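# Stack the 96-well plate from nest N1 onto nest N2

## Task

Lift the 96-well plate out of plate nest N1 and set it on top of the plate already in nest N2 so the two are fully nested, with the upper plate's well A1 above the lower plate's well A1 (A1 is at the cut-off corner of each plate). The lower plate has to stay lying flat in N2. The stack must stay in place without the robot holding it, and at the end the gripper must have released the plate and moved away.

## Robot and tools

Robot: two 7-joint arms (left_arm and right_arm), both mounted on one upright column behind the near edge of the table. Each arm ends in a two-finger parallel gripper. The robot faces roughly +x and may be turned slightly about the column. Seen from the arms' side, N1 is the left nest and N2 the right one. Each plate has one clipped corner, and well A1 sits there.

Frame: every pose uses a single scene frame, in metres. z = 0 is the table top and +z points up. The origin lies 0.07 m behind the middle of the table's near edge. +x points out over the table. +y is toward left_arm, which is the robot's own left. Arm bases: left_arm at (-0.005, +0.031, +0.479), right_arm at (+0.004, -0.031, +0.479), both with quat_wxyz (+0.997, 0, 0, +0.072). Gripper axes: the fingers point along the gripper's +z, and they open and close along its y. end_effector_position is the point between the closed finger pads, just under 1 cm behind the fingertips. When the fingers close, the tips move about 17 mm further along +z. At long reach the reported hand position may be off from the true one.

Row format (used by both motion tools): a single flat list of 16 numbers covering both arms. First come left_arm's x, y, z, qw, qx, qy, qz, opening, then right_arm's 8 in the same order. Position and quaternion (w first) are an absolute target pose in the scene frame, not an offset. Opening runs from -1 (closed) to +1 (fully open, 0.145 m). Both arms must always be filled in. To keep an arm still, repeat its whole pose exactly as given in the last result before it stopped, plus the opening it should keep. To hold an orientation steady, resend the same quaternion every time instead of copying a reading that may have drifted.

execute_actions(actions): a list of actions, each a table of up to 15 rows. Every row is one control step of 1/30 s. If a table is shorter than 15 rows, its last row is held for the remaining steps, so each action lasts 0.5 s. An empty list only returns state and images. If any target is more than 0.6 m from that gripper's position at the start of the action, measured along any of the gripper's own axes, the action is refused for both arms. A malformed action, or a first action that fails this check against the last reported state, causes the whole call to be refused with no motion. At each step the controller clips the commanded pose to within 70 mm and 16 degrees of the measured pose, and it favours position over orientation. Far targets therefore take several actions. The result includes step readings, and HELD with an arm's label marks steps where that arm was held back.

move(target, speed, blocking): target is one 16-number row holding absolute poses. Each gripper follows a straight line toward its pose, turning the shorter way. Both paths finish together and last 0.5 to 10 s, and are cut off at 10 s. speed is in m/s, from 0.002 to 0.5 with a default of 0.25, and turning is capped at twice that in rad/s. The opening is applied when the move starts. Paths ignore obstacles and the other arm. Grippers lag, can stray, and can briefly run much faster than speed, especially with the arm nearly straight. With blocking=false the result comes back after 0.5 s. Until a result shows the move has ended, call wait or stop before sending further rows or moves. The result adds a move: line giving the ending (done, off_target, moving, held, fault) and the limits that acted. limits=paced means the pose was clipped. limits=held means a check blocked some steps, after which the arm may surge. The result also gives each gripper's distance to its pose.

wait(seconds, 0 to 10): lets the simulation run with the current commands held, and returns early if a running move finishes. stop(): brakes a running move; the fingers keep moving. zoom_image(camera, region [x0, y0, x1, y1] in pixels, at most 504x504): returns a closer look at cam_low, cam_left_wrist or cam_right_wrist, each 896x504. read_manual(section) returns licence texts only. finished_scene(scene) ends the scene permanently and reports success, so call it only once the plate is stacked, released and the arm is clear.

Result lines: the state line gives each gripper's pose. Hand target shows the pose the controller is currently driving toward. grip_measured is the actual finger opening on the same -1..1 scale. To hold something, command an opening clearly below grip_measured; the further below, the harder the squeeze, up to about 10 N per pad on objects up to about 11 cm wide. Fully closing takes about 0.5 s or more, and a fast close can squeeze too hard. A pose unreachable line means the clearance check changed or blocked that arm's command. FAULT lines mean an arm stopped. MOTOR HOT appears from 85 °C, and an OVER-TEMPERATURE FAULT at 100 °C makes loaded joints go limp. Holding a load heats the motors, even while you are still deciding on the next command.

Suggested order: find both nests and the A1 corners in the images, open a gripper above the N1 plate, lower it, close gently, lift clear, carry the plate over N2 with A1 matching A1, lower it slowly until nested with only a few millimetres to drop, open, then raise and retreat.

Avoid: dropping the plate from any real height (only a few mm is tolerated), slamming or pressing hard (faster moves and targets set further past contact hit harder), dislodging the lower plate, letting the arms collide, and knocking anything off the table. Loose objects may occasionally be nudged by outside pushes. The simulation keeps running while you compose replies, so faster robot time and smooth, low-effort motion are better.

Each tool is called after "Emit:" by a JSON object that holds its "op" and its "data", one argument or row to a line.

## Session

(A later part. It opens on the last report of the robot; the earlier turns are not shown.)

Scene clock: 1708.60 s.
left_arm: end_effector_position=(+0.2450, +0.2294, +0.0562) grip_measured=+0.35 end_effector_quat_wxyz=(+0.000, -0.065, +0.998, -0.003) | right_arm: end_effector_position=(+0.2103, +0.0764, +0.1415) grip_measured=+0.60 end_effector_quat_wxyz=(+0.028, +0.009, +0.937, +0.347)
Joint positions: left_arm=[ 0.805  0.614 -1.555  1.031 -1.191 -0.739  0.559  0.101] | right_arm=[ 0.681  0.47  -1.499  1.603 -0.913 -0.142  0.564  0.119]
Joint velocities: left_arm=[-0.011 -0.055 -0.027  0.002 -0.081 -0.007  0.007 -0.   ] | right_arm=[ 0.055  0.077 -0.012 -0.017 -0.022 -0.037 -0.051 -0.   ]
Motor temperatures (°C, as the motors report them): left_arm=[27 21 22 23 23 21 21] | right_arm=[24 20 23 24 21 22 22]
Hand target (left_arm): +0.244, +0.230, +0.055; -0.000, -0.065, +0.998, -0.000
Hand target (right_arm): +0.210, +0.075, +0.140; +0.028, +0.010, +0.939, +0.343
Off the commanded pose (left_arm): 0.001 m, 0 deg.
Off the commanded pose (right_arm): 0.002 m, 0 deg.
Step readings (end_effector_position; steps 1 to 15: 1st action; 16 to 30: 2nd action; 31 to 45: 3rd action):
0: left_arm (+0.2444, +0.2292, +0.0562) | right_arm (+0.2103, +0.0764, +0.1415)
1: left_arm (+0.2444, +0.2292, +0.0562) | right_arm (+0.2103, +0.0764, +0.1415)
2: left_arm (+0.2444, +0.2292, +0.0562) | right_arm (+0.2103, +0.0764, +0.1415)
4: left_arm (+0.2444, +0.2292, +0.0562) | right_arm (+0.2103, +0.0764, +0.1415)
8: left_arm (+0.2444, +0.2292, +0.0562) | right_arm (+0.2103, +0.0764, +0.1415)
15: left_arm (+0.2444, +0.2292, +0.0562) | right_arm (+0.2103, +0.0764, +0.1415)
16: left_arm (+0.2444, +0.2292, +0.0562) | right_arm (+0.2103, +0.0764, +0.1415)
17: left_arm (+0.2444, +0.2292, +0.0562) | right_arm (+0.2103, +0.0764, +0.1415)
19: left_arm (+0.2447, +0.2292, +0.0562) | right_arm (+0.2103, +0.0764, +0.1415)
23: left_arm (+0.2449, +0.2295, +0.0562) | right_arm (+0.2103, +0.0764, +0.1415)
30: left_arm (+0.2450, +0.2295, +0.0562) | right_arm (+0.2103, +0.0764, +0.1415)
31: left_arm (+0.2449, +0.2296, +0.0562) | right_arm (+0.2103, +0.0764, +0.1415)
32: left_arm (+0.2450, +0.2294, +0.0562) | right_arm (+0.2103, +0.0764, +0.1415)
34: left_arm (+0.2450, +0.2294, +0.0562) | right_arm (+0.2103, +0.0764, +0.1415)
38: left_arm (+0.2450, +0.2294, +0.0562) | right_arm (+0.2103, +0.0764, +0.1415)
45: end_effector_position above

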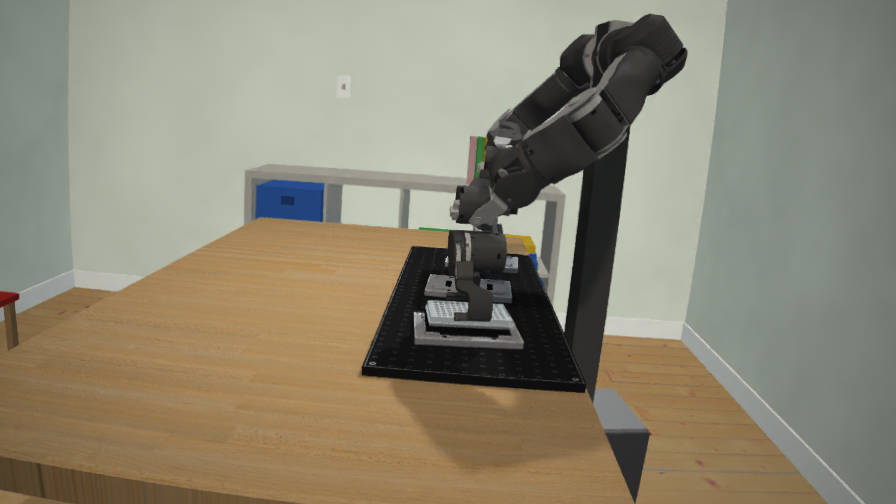

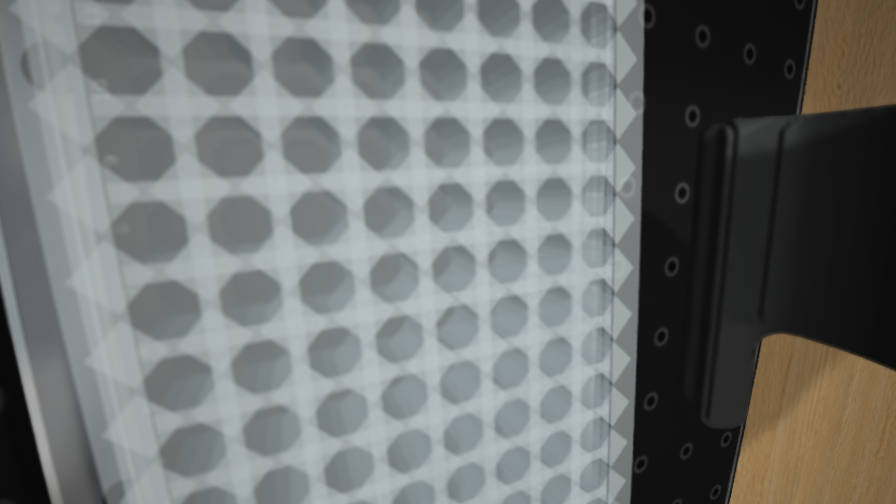

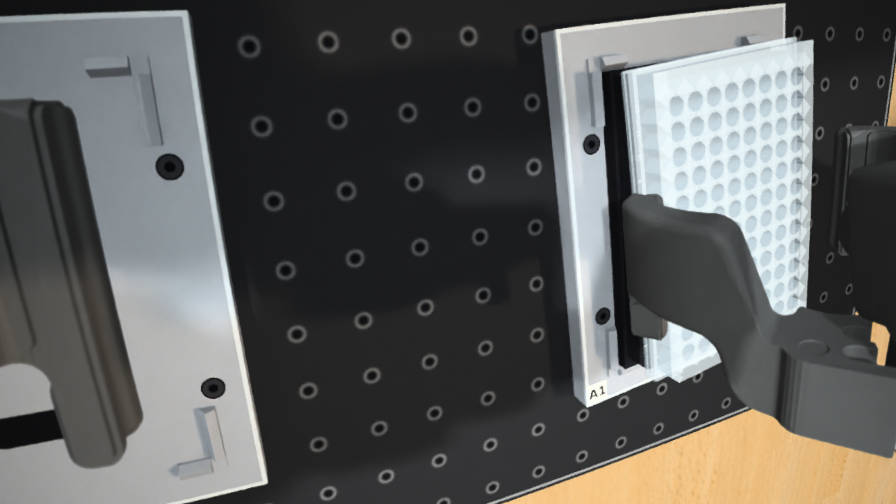

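Emit:
{"op": "move", "data": {
  "target": [0.2440,0.2298,0.10,0,-0.065,0.998,0,0.5, 0.21,0.075,0.14,0.028,0.010,0.939,0.343,0.6],
  "speed": 0.03
}}

Emit:
{"op": "zoom_image", "data": {
  "camera": "cam_low",
  "region": [400, 270, 540, 360]
}}

Emit:
{"op": "zoom_image", "data": {
  "camera": "cam_right_wrist",
  "region": [540, 20, 860, 420]
}}

Scene clock: 1718.13 s.
left_arm: end_effector_position=(+0.2437, +0.2295, +0.0997) grip_measured=+0.50 end_effector_quat_wxyz=(+0.001, -0.066, +0.998, -0.002) | right_arm: end_effector_position=(+0.2103, +0.0764, +0.1415) grip_measured=+0.60 end_effector_quat_wxyz=(+0.028, +0.009, +0.937, +0.347)
Joint positions: left_arm=[ 0.892  0.744 -1.555  1.279 -1.018 -0.754  0.755  0.112] | right_arm=[ 0.681  0.47  -1.499  1.603 -0.913 -0.142  0.564  0.119]
Joint velocities: left_arm=[-0.011  0.011  0.007 -0.022  0.051  0.007 -0.051  0.   ] | right_arm=[-0.055 -0.055  0.002  0.002 -0.037 -0.007 -0.037 -0.   ]
Motor temperatures (°C, as the motors report them): left_arm=[27 21 22 23 23 21 21] | right_arm=[24 20 23 24 21 22 22]
Hand target (left_arm): +0.244, +0.230, +0.100; +0.000, -0.065, +0.998, +0.001
Hand target (right_arm): +0.210, +0.075, +0.140; +0.028, +0.010, +0.939, +0.343
Off the commanded pose (left_arm): 0.001 m, 0 deg.
Off the commanded pose (right_arm): 0.002 m, 0 deg.
move: done

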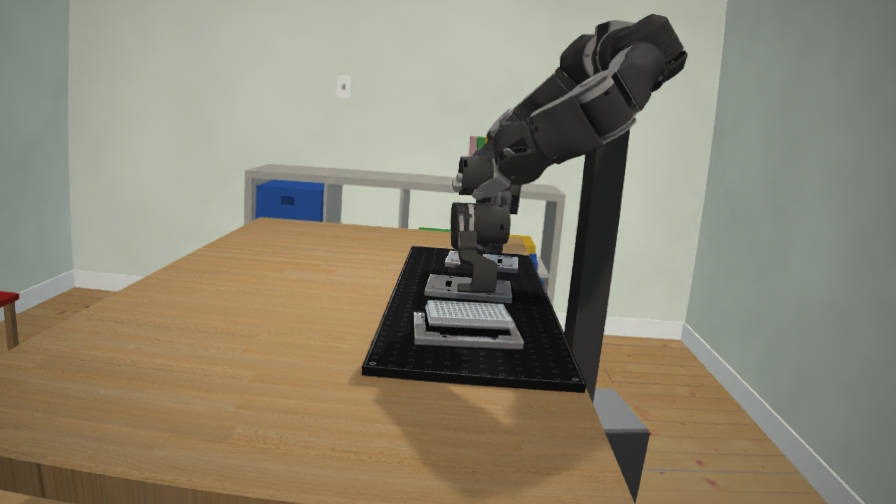

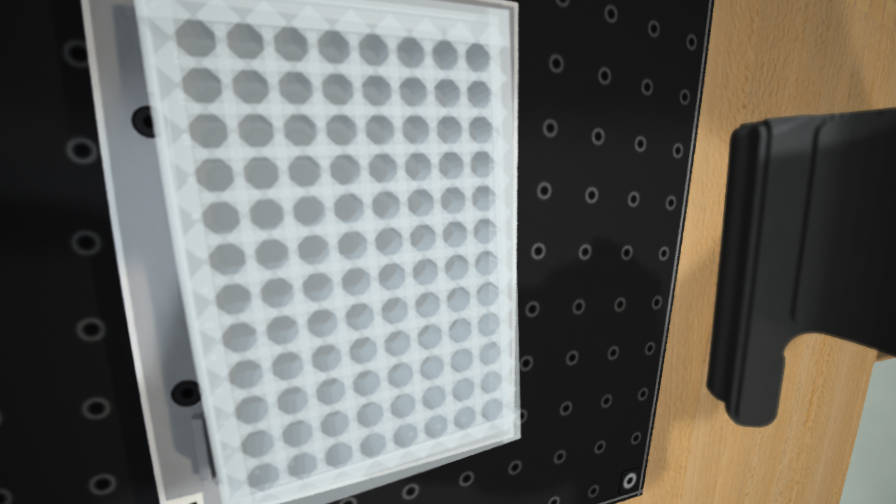

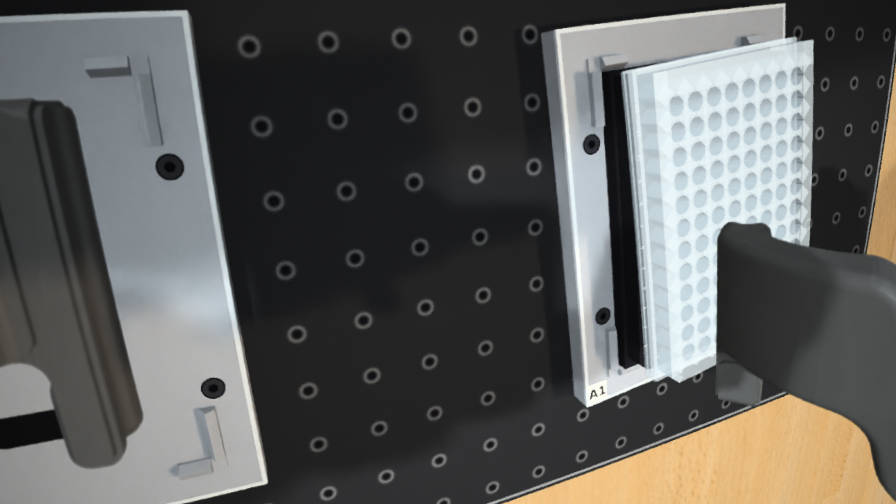

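Region (400, 270, 540, 360) of cam_low's 896x504 image, scaled by 3.600, with more detail than that image has; it fills the top 324 rows of this view, and the rest is white.

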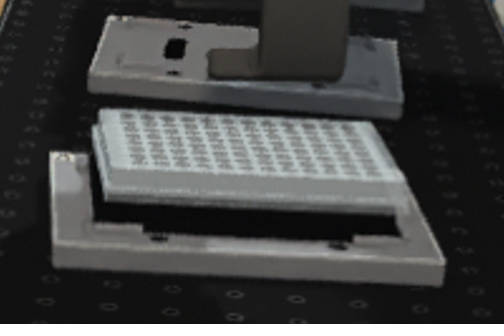

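Region (540, 20, 860, 420) of cam_right_wrist's 896x504 image, scaled by 1.260, with more detail than that image has; it fills the left 403 columns of this view, and the rest is white.

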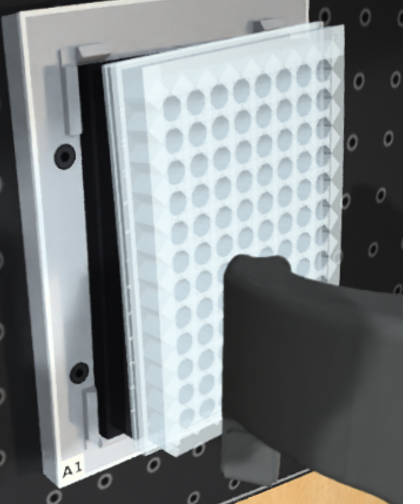

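Emit:
{"op": "zoom_image", "data": {
  "camera": "cam_left_wrist",
  "region": [100, 300, 400, 504]
}}

Emit:
{"op": "zoom_image", "data": {
  "camera": "cam_left_wrist",
  "region": [380, 300, 620, 504]
}}

Emit:
{"op": "zoom_image", "data": {
  "camera": "cam_left_wrist",
  "region": [380, 0, 620, 200]
}}

Emit:
{"op": "zoom_image", "data": {
  "camera": "cam_left_wrist",
  "region": [60, 0, 300, 200]
}}

Region (100, 300, 400, 504) of cam_left_wrist's 896x504 image, scaled by 1.680, with more detail than that image has; it fills the top 343 rows of this view, and the rest is white.

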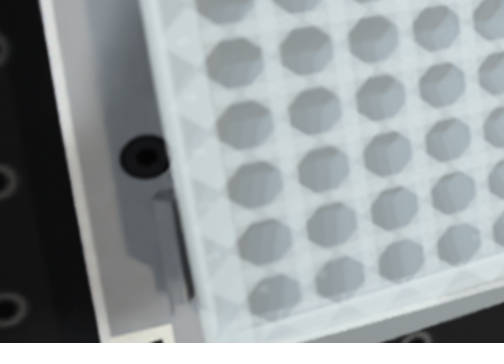

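Region (380, 300, 620, 504) of cam_left_wrist's 896x504 image, scaled by 2.100, with more detail than that image has; it fills the top 428 rows of this view, and the rest is white.

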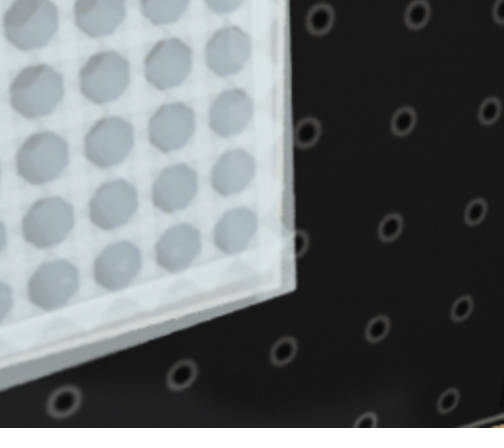

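Region (380, 0, 620, 200) of cam_left_wrist's 896x504 image, scaled by 2.100, with more detail than that image has.

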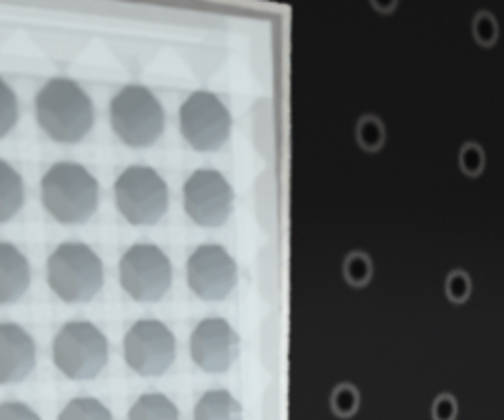

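Region (60, 0, 300, 200) of cam_left_wrist's 896x504 image, scaled by 2.100, with more detail than that image has.

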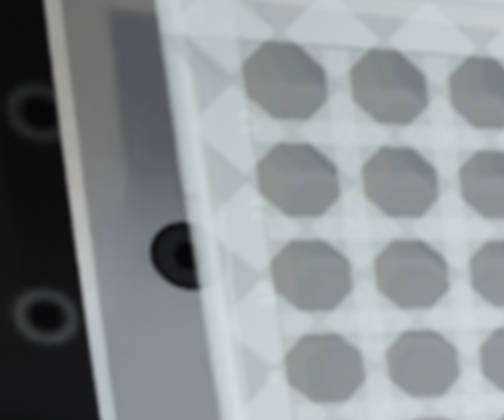

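Emit:
{"op": "zoom_image", "data": {
  "camera": "cam_low",
  "region": [410, 295, 470, 350]
}}

Emit:
{"op": "zoom_image", "data": {
  "camera": "cam_low",
  "region": [470, 295, 530, 350]
}}

Region (410, 295, 470, 350) of cam_low's 896x504 image, scaled by 8.400, with more detail than that image has; it fills the top 462 rows of this view, and the rest is white.

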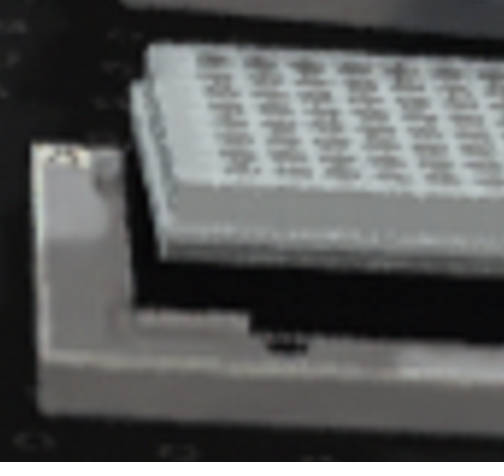

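Region (470, 295, 530, 350) of cam_low's 896x504 image, scaled by 8.400, with more detail than that image has; it fills the top 462 rows of this view, and the rest is white.

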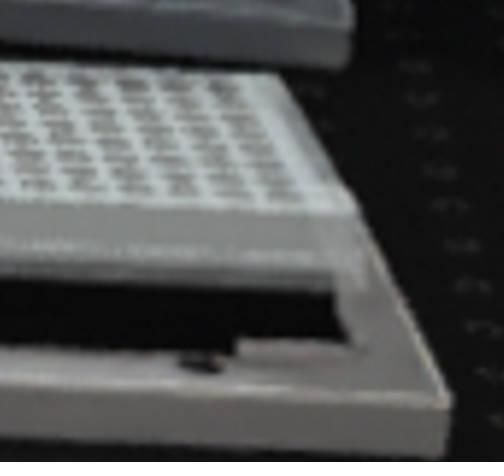

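Emit:
{"op": "zoom_image", "data": {
  "camera": "cam_right_wrist",
  "region": [570, 270, 730, 430]
}}

Emit:
{"op": "zoom_image", "data": {
  "camera": "cam_right_wrist",
  "region": [570, 40, 730, 200]
}}

Region (570, 270, 730, 430) of cam_right_wrist's 896x504 image, scaled by 3.150, with more detail than that image has.

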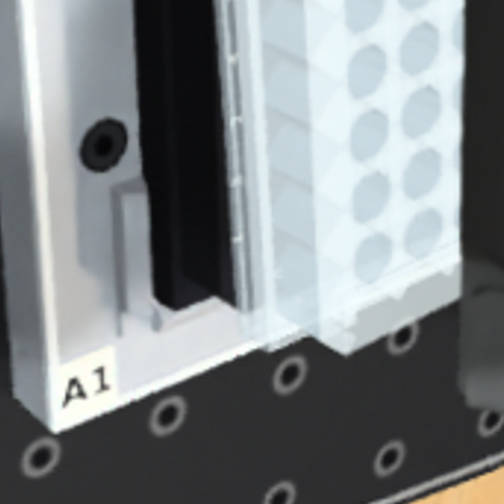

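Region (570, 40, 730, 200) of cam_right_wrist's 896x504 image, scaled by 3.150, with more detail than that image has.

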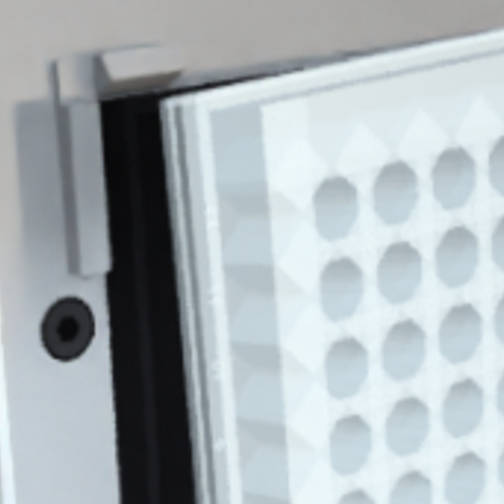

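Emit:
{"op": "move", "data": {
  "target": [0.262,0.205,0.11,0,-0.065,0.998,0,0.5, 0.21,0.075,0.14,0.028,0.010,0.939,0.343,0.6],
  "speed": 0.03
}}

Scene clock: 1839.43 s.
left_arm: end_effector_position=(+0.2602, +0.2035, +0.1093) grip_measured=+0.50 end_effector_quat_wxyz=(-0.002, -0.064, +0.998, -0.003) | right_arm: end_effector_position=(+0.2103, +0.0764, +0.1415) grip_measured=+0.60 end_effector_quat_wxyz=(+0.028, +0.009, +0.937, +0.347)
Joint positions: left_arm=[ 0.937  0.653 -1.555  1.255 -0.921 -0.754  0.86   0.112] | right_arm=[ 0.681  0.47  -1.499  1.603 -0.913 -0.142  0.564  0.119]
Joint velocities: left_arm=[-0.077  0.033  0.002  0.022  0.007  0.022  0.007  0.   ] | right_arm=[-0.055  0.055 -0.002  0.002  0.022  0.022  0.007  0.   ]
Motor temperatures (°C, as the motors report them): left_arm=[28 21 23 23 23 21 21] | right_arm=[25 20 23 24 21 22 22]
Hand target (left_arm): +0.261, +0.205, +0.110; -0.001, -0.066, +0.998, -0.000
Hand target (right_arm): +0.210, +0.075, +0.140; +0.028, +0.010, +0.939, +0.343
Off the commanded pose (left_arm): 0.002 m, 0 deg.
Off the commanded pose (right_arm): 0.002 m, 0 deg.
move: done

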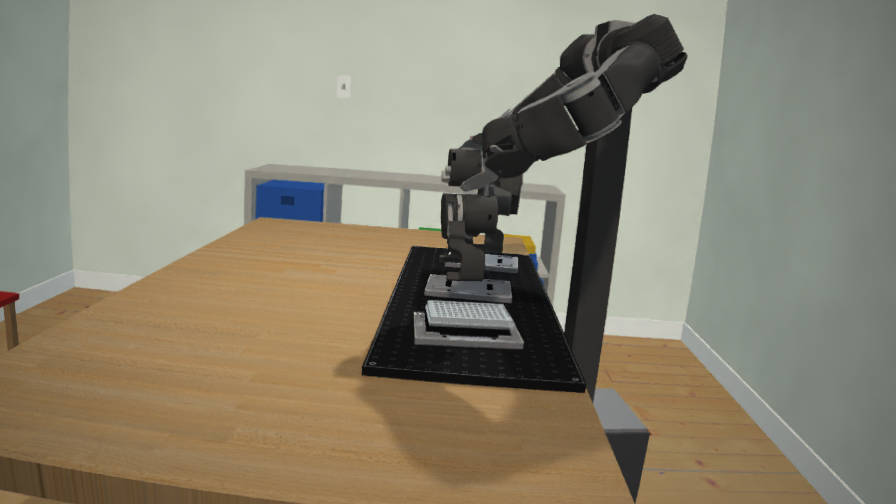

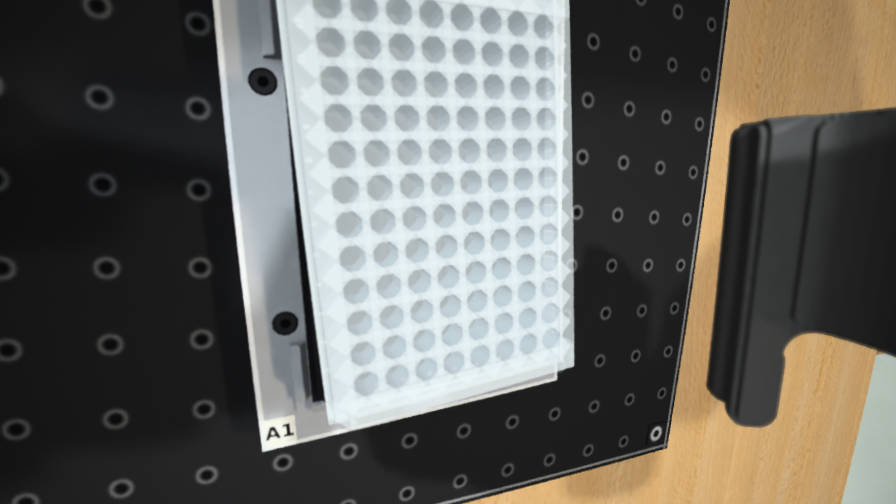

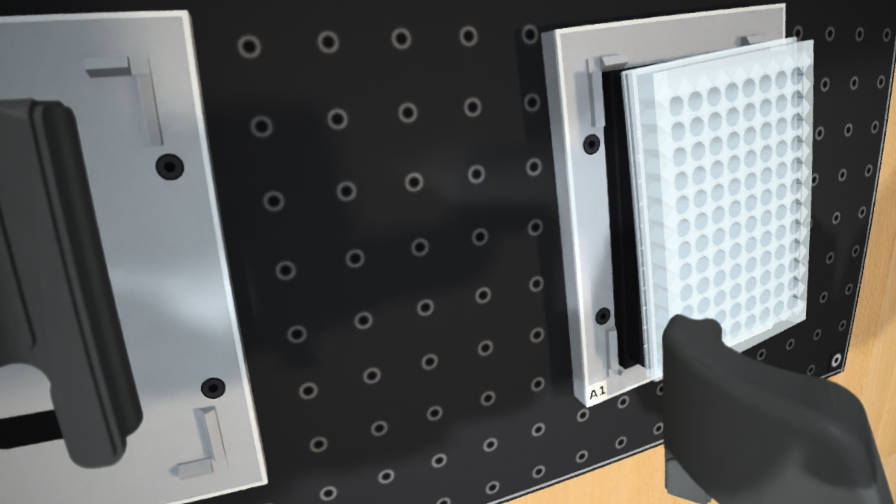

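Emit:
{"op": "zoom_image", "data": {
  "camera": "cam_left_wrist",
  "region": [200, 0, 420, 480]
}}

Emit:
{"op": "zoom_image", "data": {
  "camera": "cam_left_wrist",
  "region": [240, 300, 420, 470]
}}

Region (200, 0, 420, 480) of cam_left_wrist's 896x504 image, scaled by 1.050, with more detail than that image has; it fills the left 231 columns of this view, and the rest is white.

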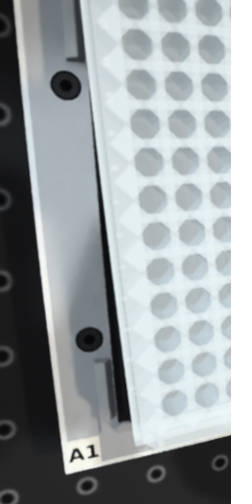

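Region (240, 300, 420, 470) of cam_left_wrist's 896x504 image, scaled by 2.800, with more detail than that image has.

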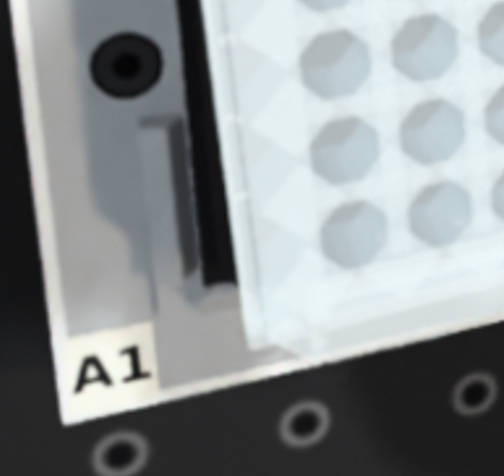

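Emit:
{"op": "move", "data": {
  "target": [0.2649,0.2266,0.085,0,-0.048,0.9988,0,0.4, 0.21,0.075,0.14,0.028,0.010,0.939,0.343,0.6],
  "speed": 0.02
}}

Scene clock: 1961.33 s.
left_arm: end_effector_position=(+0.2667, +0.2271, +0.0859) grip_measured=+0.40 end_effector_quat_wxyz=(+0.017, -0.056, +0.998, +0.005) | right_arm: end_effector_position=(+0.2103, +0.0764, +0.1415) grip_measured=+0.60 end_effector_quat_wxyz=(+0.028, +0.009, +0.937, +0.347)
Joint positions: left_arm=[ 0.892  0.633 -1.555  1.106 -1.122 -0.77   0.655  0.105] | right_arm=[ 0.681  0.47  -1.499  1.603 -0.913 -0.142  0.564  0.119]
Joint velocities: left_arm=[ 0.033 -0.011  0.002  0.002 -0.037  0.022 -0.037 -0.   ] | right_arm=[-0.011  0.011 -0.002 -0.002 -0.022  0.007  0.022 -0.   ]
Motor temperatures (°C, as the motors report them): left_arm=[29 21 23 23 23 21 21] | right_arm=[25 20 23 24 21 22 22]
Hand target (left_arm): +0.265, +0.226, +0.085; +0.014, -0.054, +0.998, +0.003
Hand target (right_arm): +0.210, +0.075, +0.140; +0.028, +0.010, +0.939, +0.343
Off the commanded pose (left_arm): 0.002 m, 2 deg.
Off the commanded pose (right_arm): 0.002 m, 0 deg.
joint sent to its limit (left arm) — the command would take joint 3 (upper arm roll) past its lower limit and joint 6 (wrist pitch) past its lower limit, so those joints were sent only as far as their limits.
move: done

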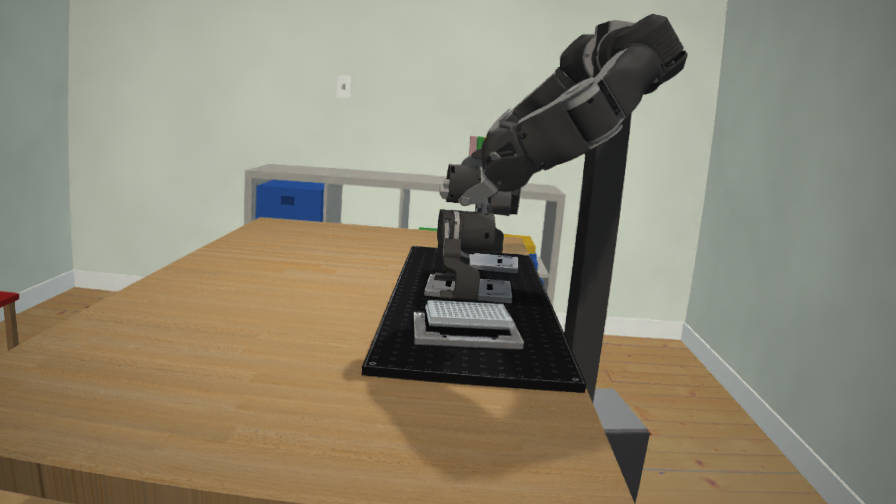

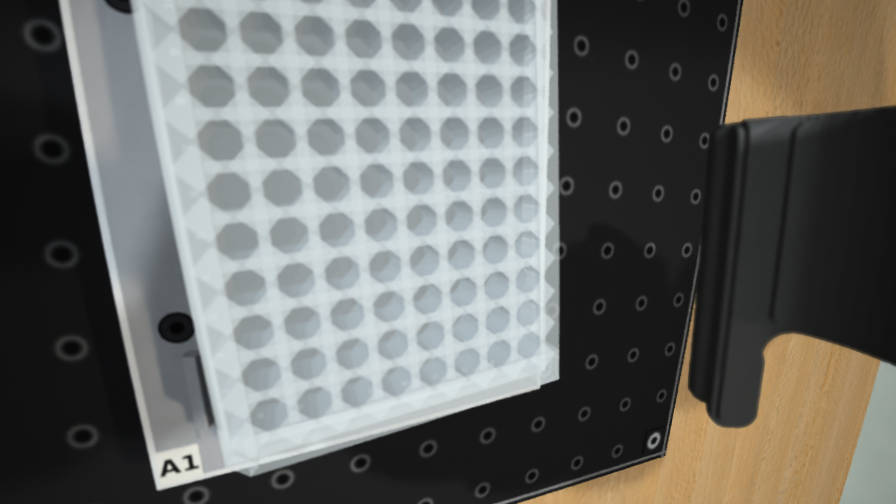

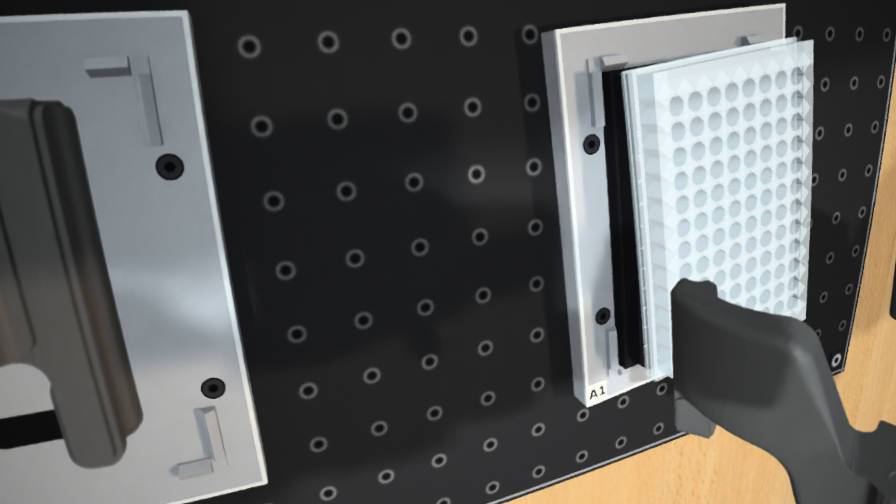

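Emit:
{"op": "move", "data": {
  "target": [0.2649,0.2266,0.070,0.03,-0.048,0.9984,0,0.4, 0.21,0.075,0.14,0.028,0.010,0.939,0.343,0.6],
  "speed": 0.01
}}

Scene clock: 1980.37 s.
left_arm: end_effector_position=(+0.2653, +0.2274, +0.0709) grip_measured=+0.40 end_effector_quat_wxyz=(+0.030, -0.048, +0.998, +0.002) | right_arm: end_effector_position=(+0.2103, +0.0764, +0.1415) grip_measured=+0.60 end_effector_quat_wxyz=(+0.028, +0.009, +0.937, +0.347)
Joint positions: left_arm=[ 0.852  0.612 -1.555  1.055 -1.219 -0.739  0.563  0.105] | right_arm=[ 0.681  0.47  -1.499  1.603 -0.913 -0.142  0.564  0.119]
Joint velocities: left_arm=[-0.055  0.055 -0.002  0.007  0.037  0.022 -0.022 -0.   ] | right_arm=[-0.033 -0.011  0.002 -0.007 -0.066 -0.022  0.007 -0.   ]
Motor temperatures (°C, as the motors report them): left_arm=[28 21 23 23 23 21 21] | right_arm=[25 20 23 24 21 22 22]
Hand target (left_arm): +0.265, +0.226, +0.070; +0.030, -0.048, +0.998, -0.001
Hand target (right_arm): +0.210, +0.075, +0.140; +0.028, +0.010, +0.939, +0.343
Off the commanded pose (left_arm): 0.001 m, 0 deg.
Off the commanded pose (right_arm): 0.002 m, 0 deg.
move: done

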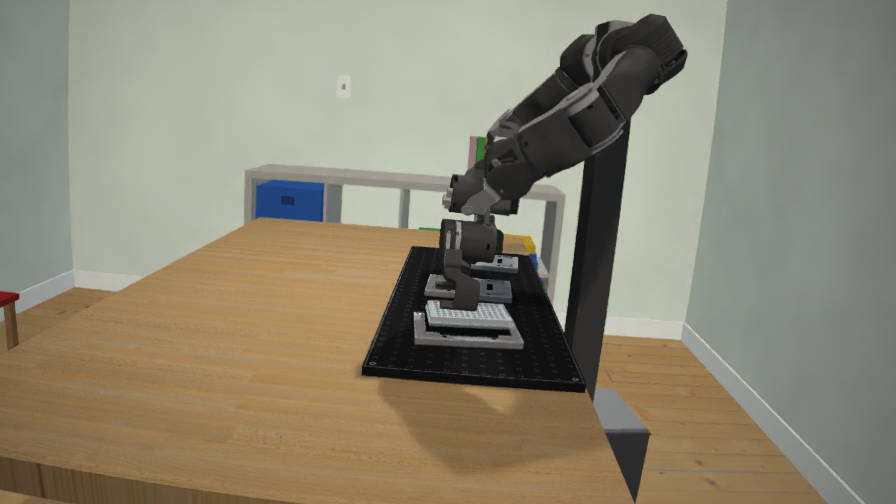

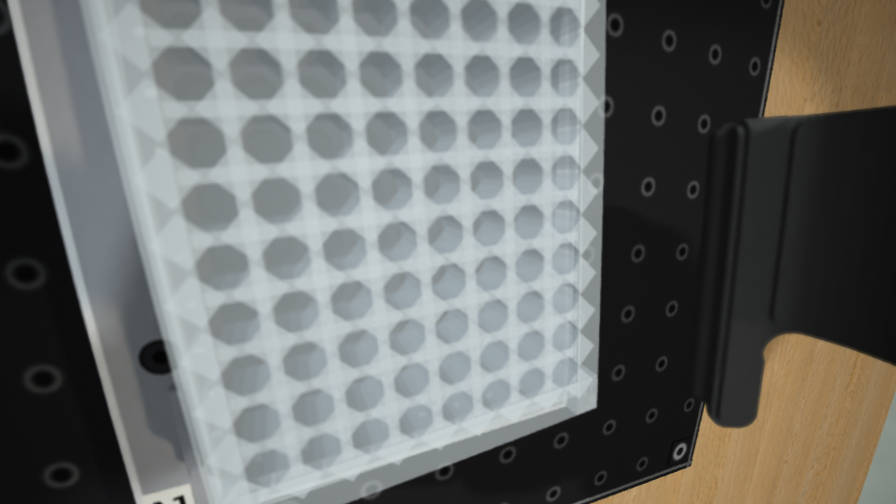

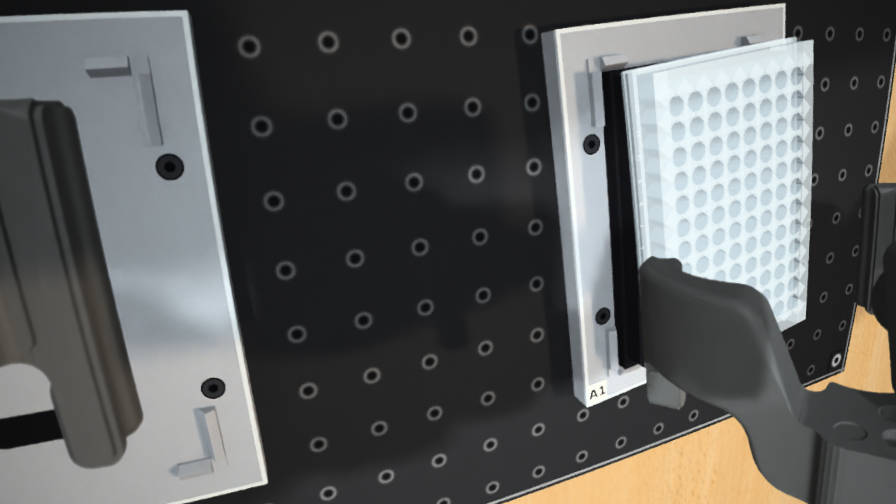

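Emit:
{"op": "move", "data": {
  "target": [0.2649,0.2262,0.0565,0.04,-0.048,0.998,0,0.4, 0.21,0.075,0.14,0.028,0.010,0.939,0.343,0.6],
  "speed": 0.008
}}

Scene clock: 1986.87 s.
left_arm: end_effector_position=(+0.2652, +0.2269, +0.0573) grip_measured=+0.40 end_effector_quat_wxyz=(+0.039, -0.048, +0.998, +0.002) | right_arm: end_effector_position=(+0.2103, +0.0764, +0.1415) grip_measured=+0.60 end_effector_quat_wxyz=(+0.028, +0.009, +0.937, +0.347)
Joint positions: left_arm=[ 0.819  0.578 -1.555  0.992 -1.279 -0.703  0.503  0.105] | right_arm=[ 0.681  0.47  -1.499  1.603 -0.913 -0.142  0.564  0.119]
Joint velocities: left_arm=[-0.055 -0.055 -0.007 -0.007 -0.051 -0.066  0.022  0.   ] | right_arm=[-0.099 -0.011 -0.002 -0.007 -0.007  0.007 -0.007 -0.   ]
Motor temperatures (°C, as the motors report them): left_arm=[28 21 23 23 23 21 21] | right_arm=[25 20 23 24 21 22 22]
Hand target (left_arm): +0.265, +0.226, +0.056; +0.040, -0.048, +0.998, -0.000
Hand target (right_arm): +0.210, +0.075, +0.140; +0.028, +0.010, +0.939, +0.343
Off the commanded pose (left_arm): 0.001 m, 0 deg.
Off the commanded pose (right_arm): 0.002 m, 0 deg.
move: done

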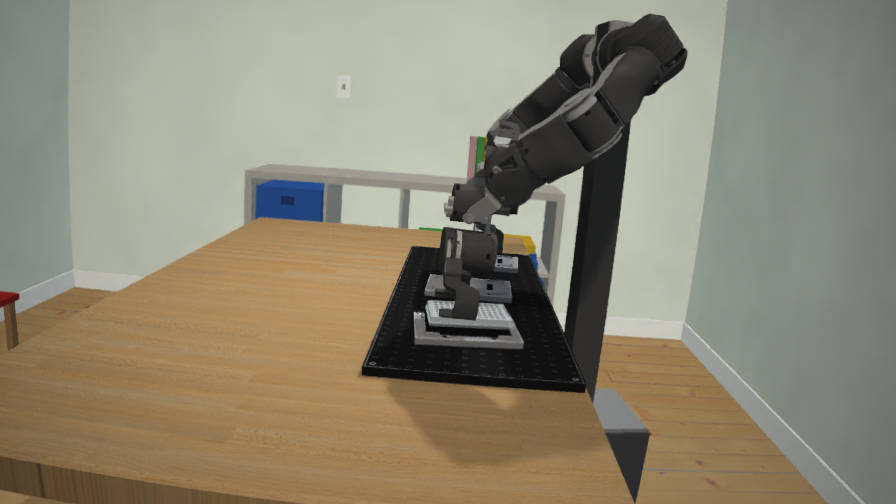

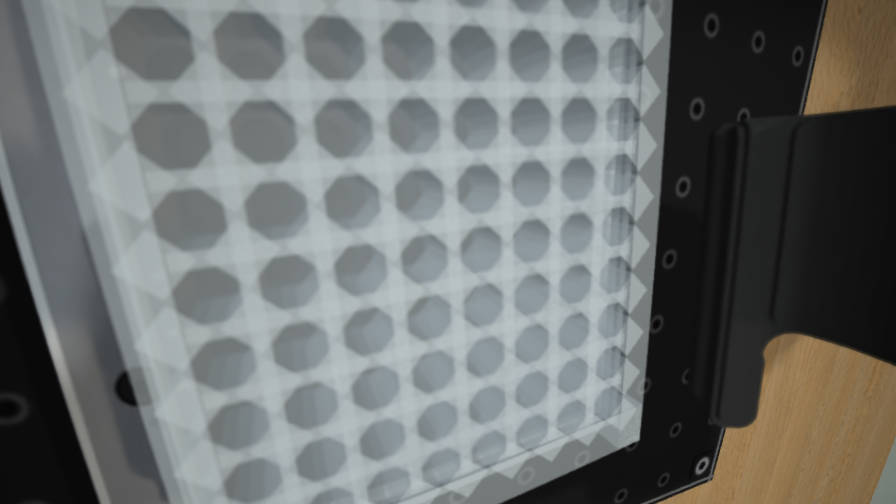

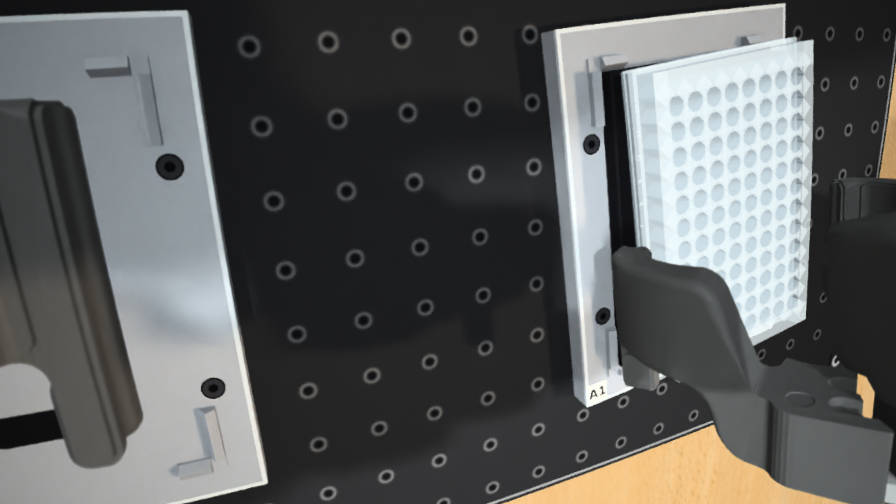

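Emit:
{"op": "execute_actions", "data": {
  "actions": [
    [[0.2649,0.2262,0.0565,0.04,-0.048,0.998,0,0.38, 0.21,0.075,0.14,0.028,0.010,0.939,0.343,0.6],[0.2649,0.2262,0.0565,0.04,-0.048,0.998,0,0.36, 0.21,0.075,0.14,0.028,0.010,0.939,0.343,0.6],[0.2649,0.2262,0.0565,0.04,-0.048,0.998,0,0.34, 0.21,0.075,0.14,0.028,0.010,0.939,0.343,0.6],[0.2649,0.2262,0.0565,0.04,-0.048,0.998,0,0.32, 0.21,0.075,0.14,0.028,0.010,0.939,0.343,0.6],[0.2649,0.2262,0.0565,0.04,-0.048,0.998,0,0.30, 0.21,0.075,0.14,0.028,0.010,0.939,0.343,0.6],[0.2649,0.2262,0.0565,0.04,-0.048,0.998,0,0.29, 0.21,0.075,0.14,0.028,0.010,0.939,0.343,0.6],[0.2649,0.2262,0.0565,0.04,-0.048,0.998,0,0.28, 0.21,0.075,0.14,0.028,0.010,0.939,0.343,0.6],[0.2649,0.2262,0.0565,0.04,-0.048,0.998,0,0.27, 0.21,0.075,0.14,0.028,0.010,0.939,0.343,0.6]]
  ]
}}

Scene clock: 2001.97 s.
left_arm: end_effector_position=(+0.2653, +0.2269, +0.0573) grip_measured=+0.27 end_effector_quat_wxyz=(+0.040, -0.048, +0.998, +0.002) | right_arm: end_effector_position=(+0.2103, +0.0764, +0.1415) grip_measured=+0.60 end_effector_quat_wxyz=(+0.028, +0.009, +0.937, +0.347)
Joint positions: left_arm=[ 0.819  0.578 -1.555  0.992 -1.279 -0.702  0.503  0.095] | right_arm=[ 0.681  0.47  -1.499  1.603 -0.913 -0.142  0.564  0.119]
Joint velocities: left_arm=[-0.055 -0.055  0.002  0.007 -0.066  0.066  0.007  0.   ] | right_arm=[ 0.055 -0.077  0.017 -0.007 -0.007  0.007 -0.066  0.   ]
Motor temperatures (°C, as the motors report them): left_arm=[28 21 23 23 23 21 21] | right_arm=[25 20 23 24 21 22 22]
Hand target (left_arm): +0.265, +0.226, +0.057; +0.040, -0.048, +0.998, -0.000
Hand target (right_arm): +0.210, +0.075, +0.140; +0.028, +0.010, +0.939, +0.343
Off the commanded pose (left_arm): 0.001 m, 0 deg.
Off the commanded pose (right_arm): 0.002 m, 0 deg.
Step readings (end_effector_position):
0: left_arm (+0.2652, +0.2269, +0.0573) | right_arm (+0.2103, +0.0764, +0.1415)
1: left_arm (+0.2652, +0.2269, +0.0573) | right_arm (+0.2103, +0.0764, +0.1415)
2: left_arm (+0.2653, +0.2269, +0.0573) | right_arm (+0.2103, +0.0764, +0.1415)
4: left_arm (+0.2653, +0.2269, +0.0573) | right_arm (+0.2103, +0.0764, +0.1415)
8: left_arm (+0.2653, +0.2269, +0.0573) | right_arm (+0.2103, +0.0764, +0.1415)
15: end_effector_position above

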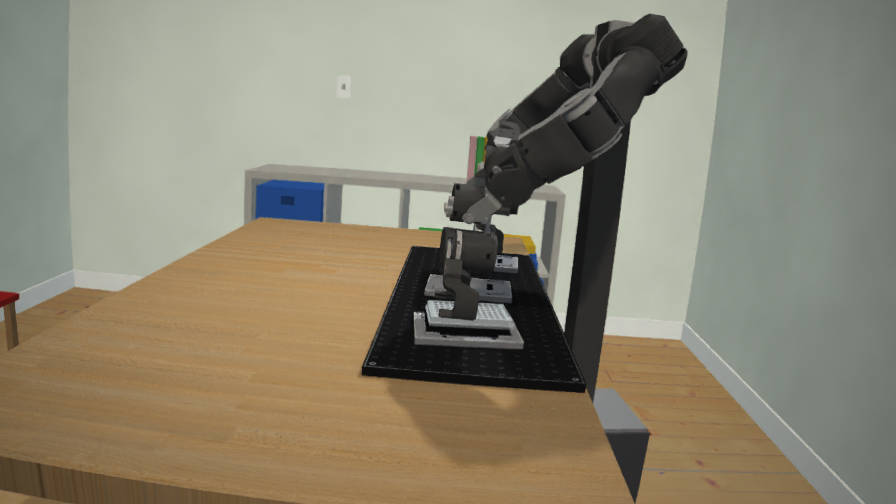

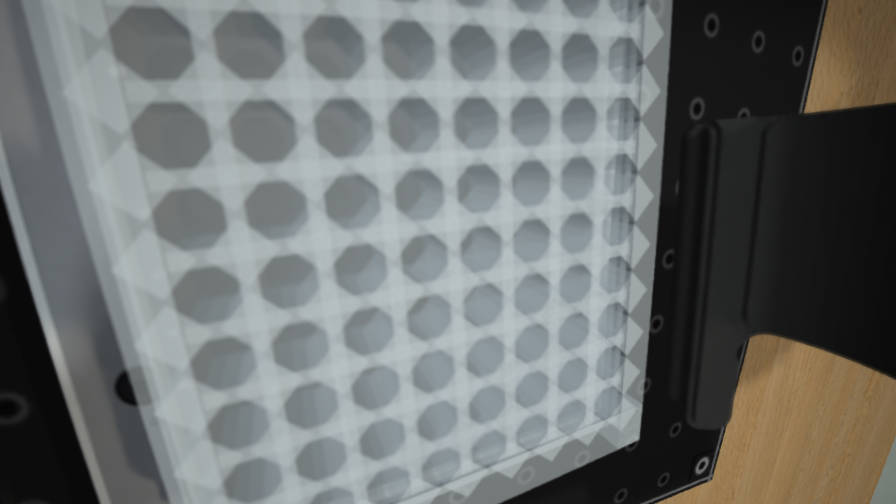

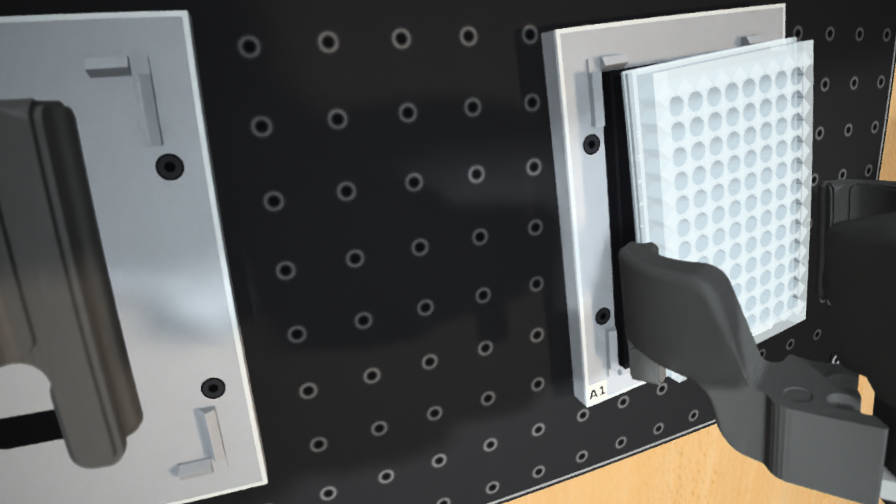

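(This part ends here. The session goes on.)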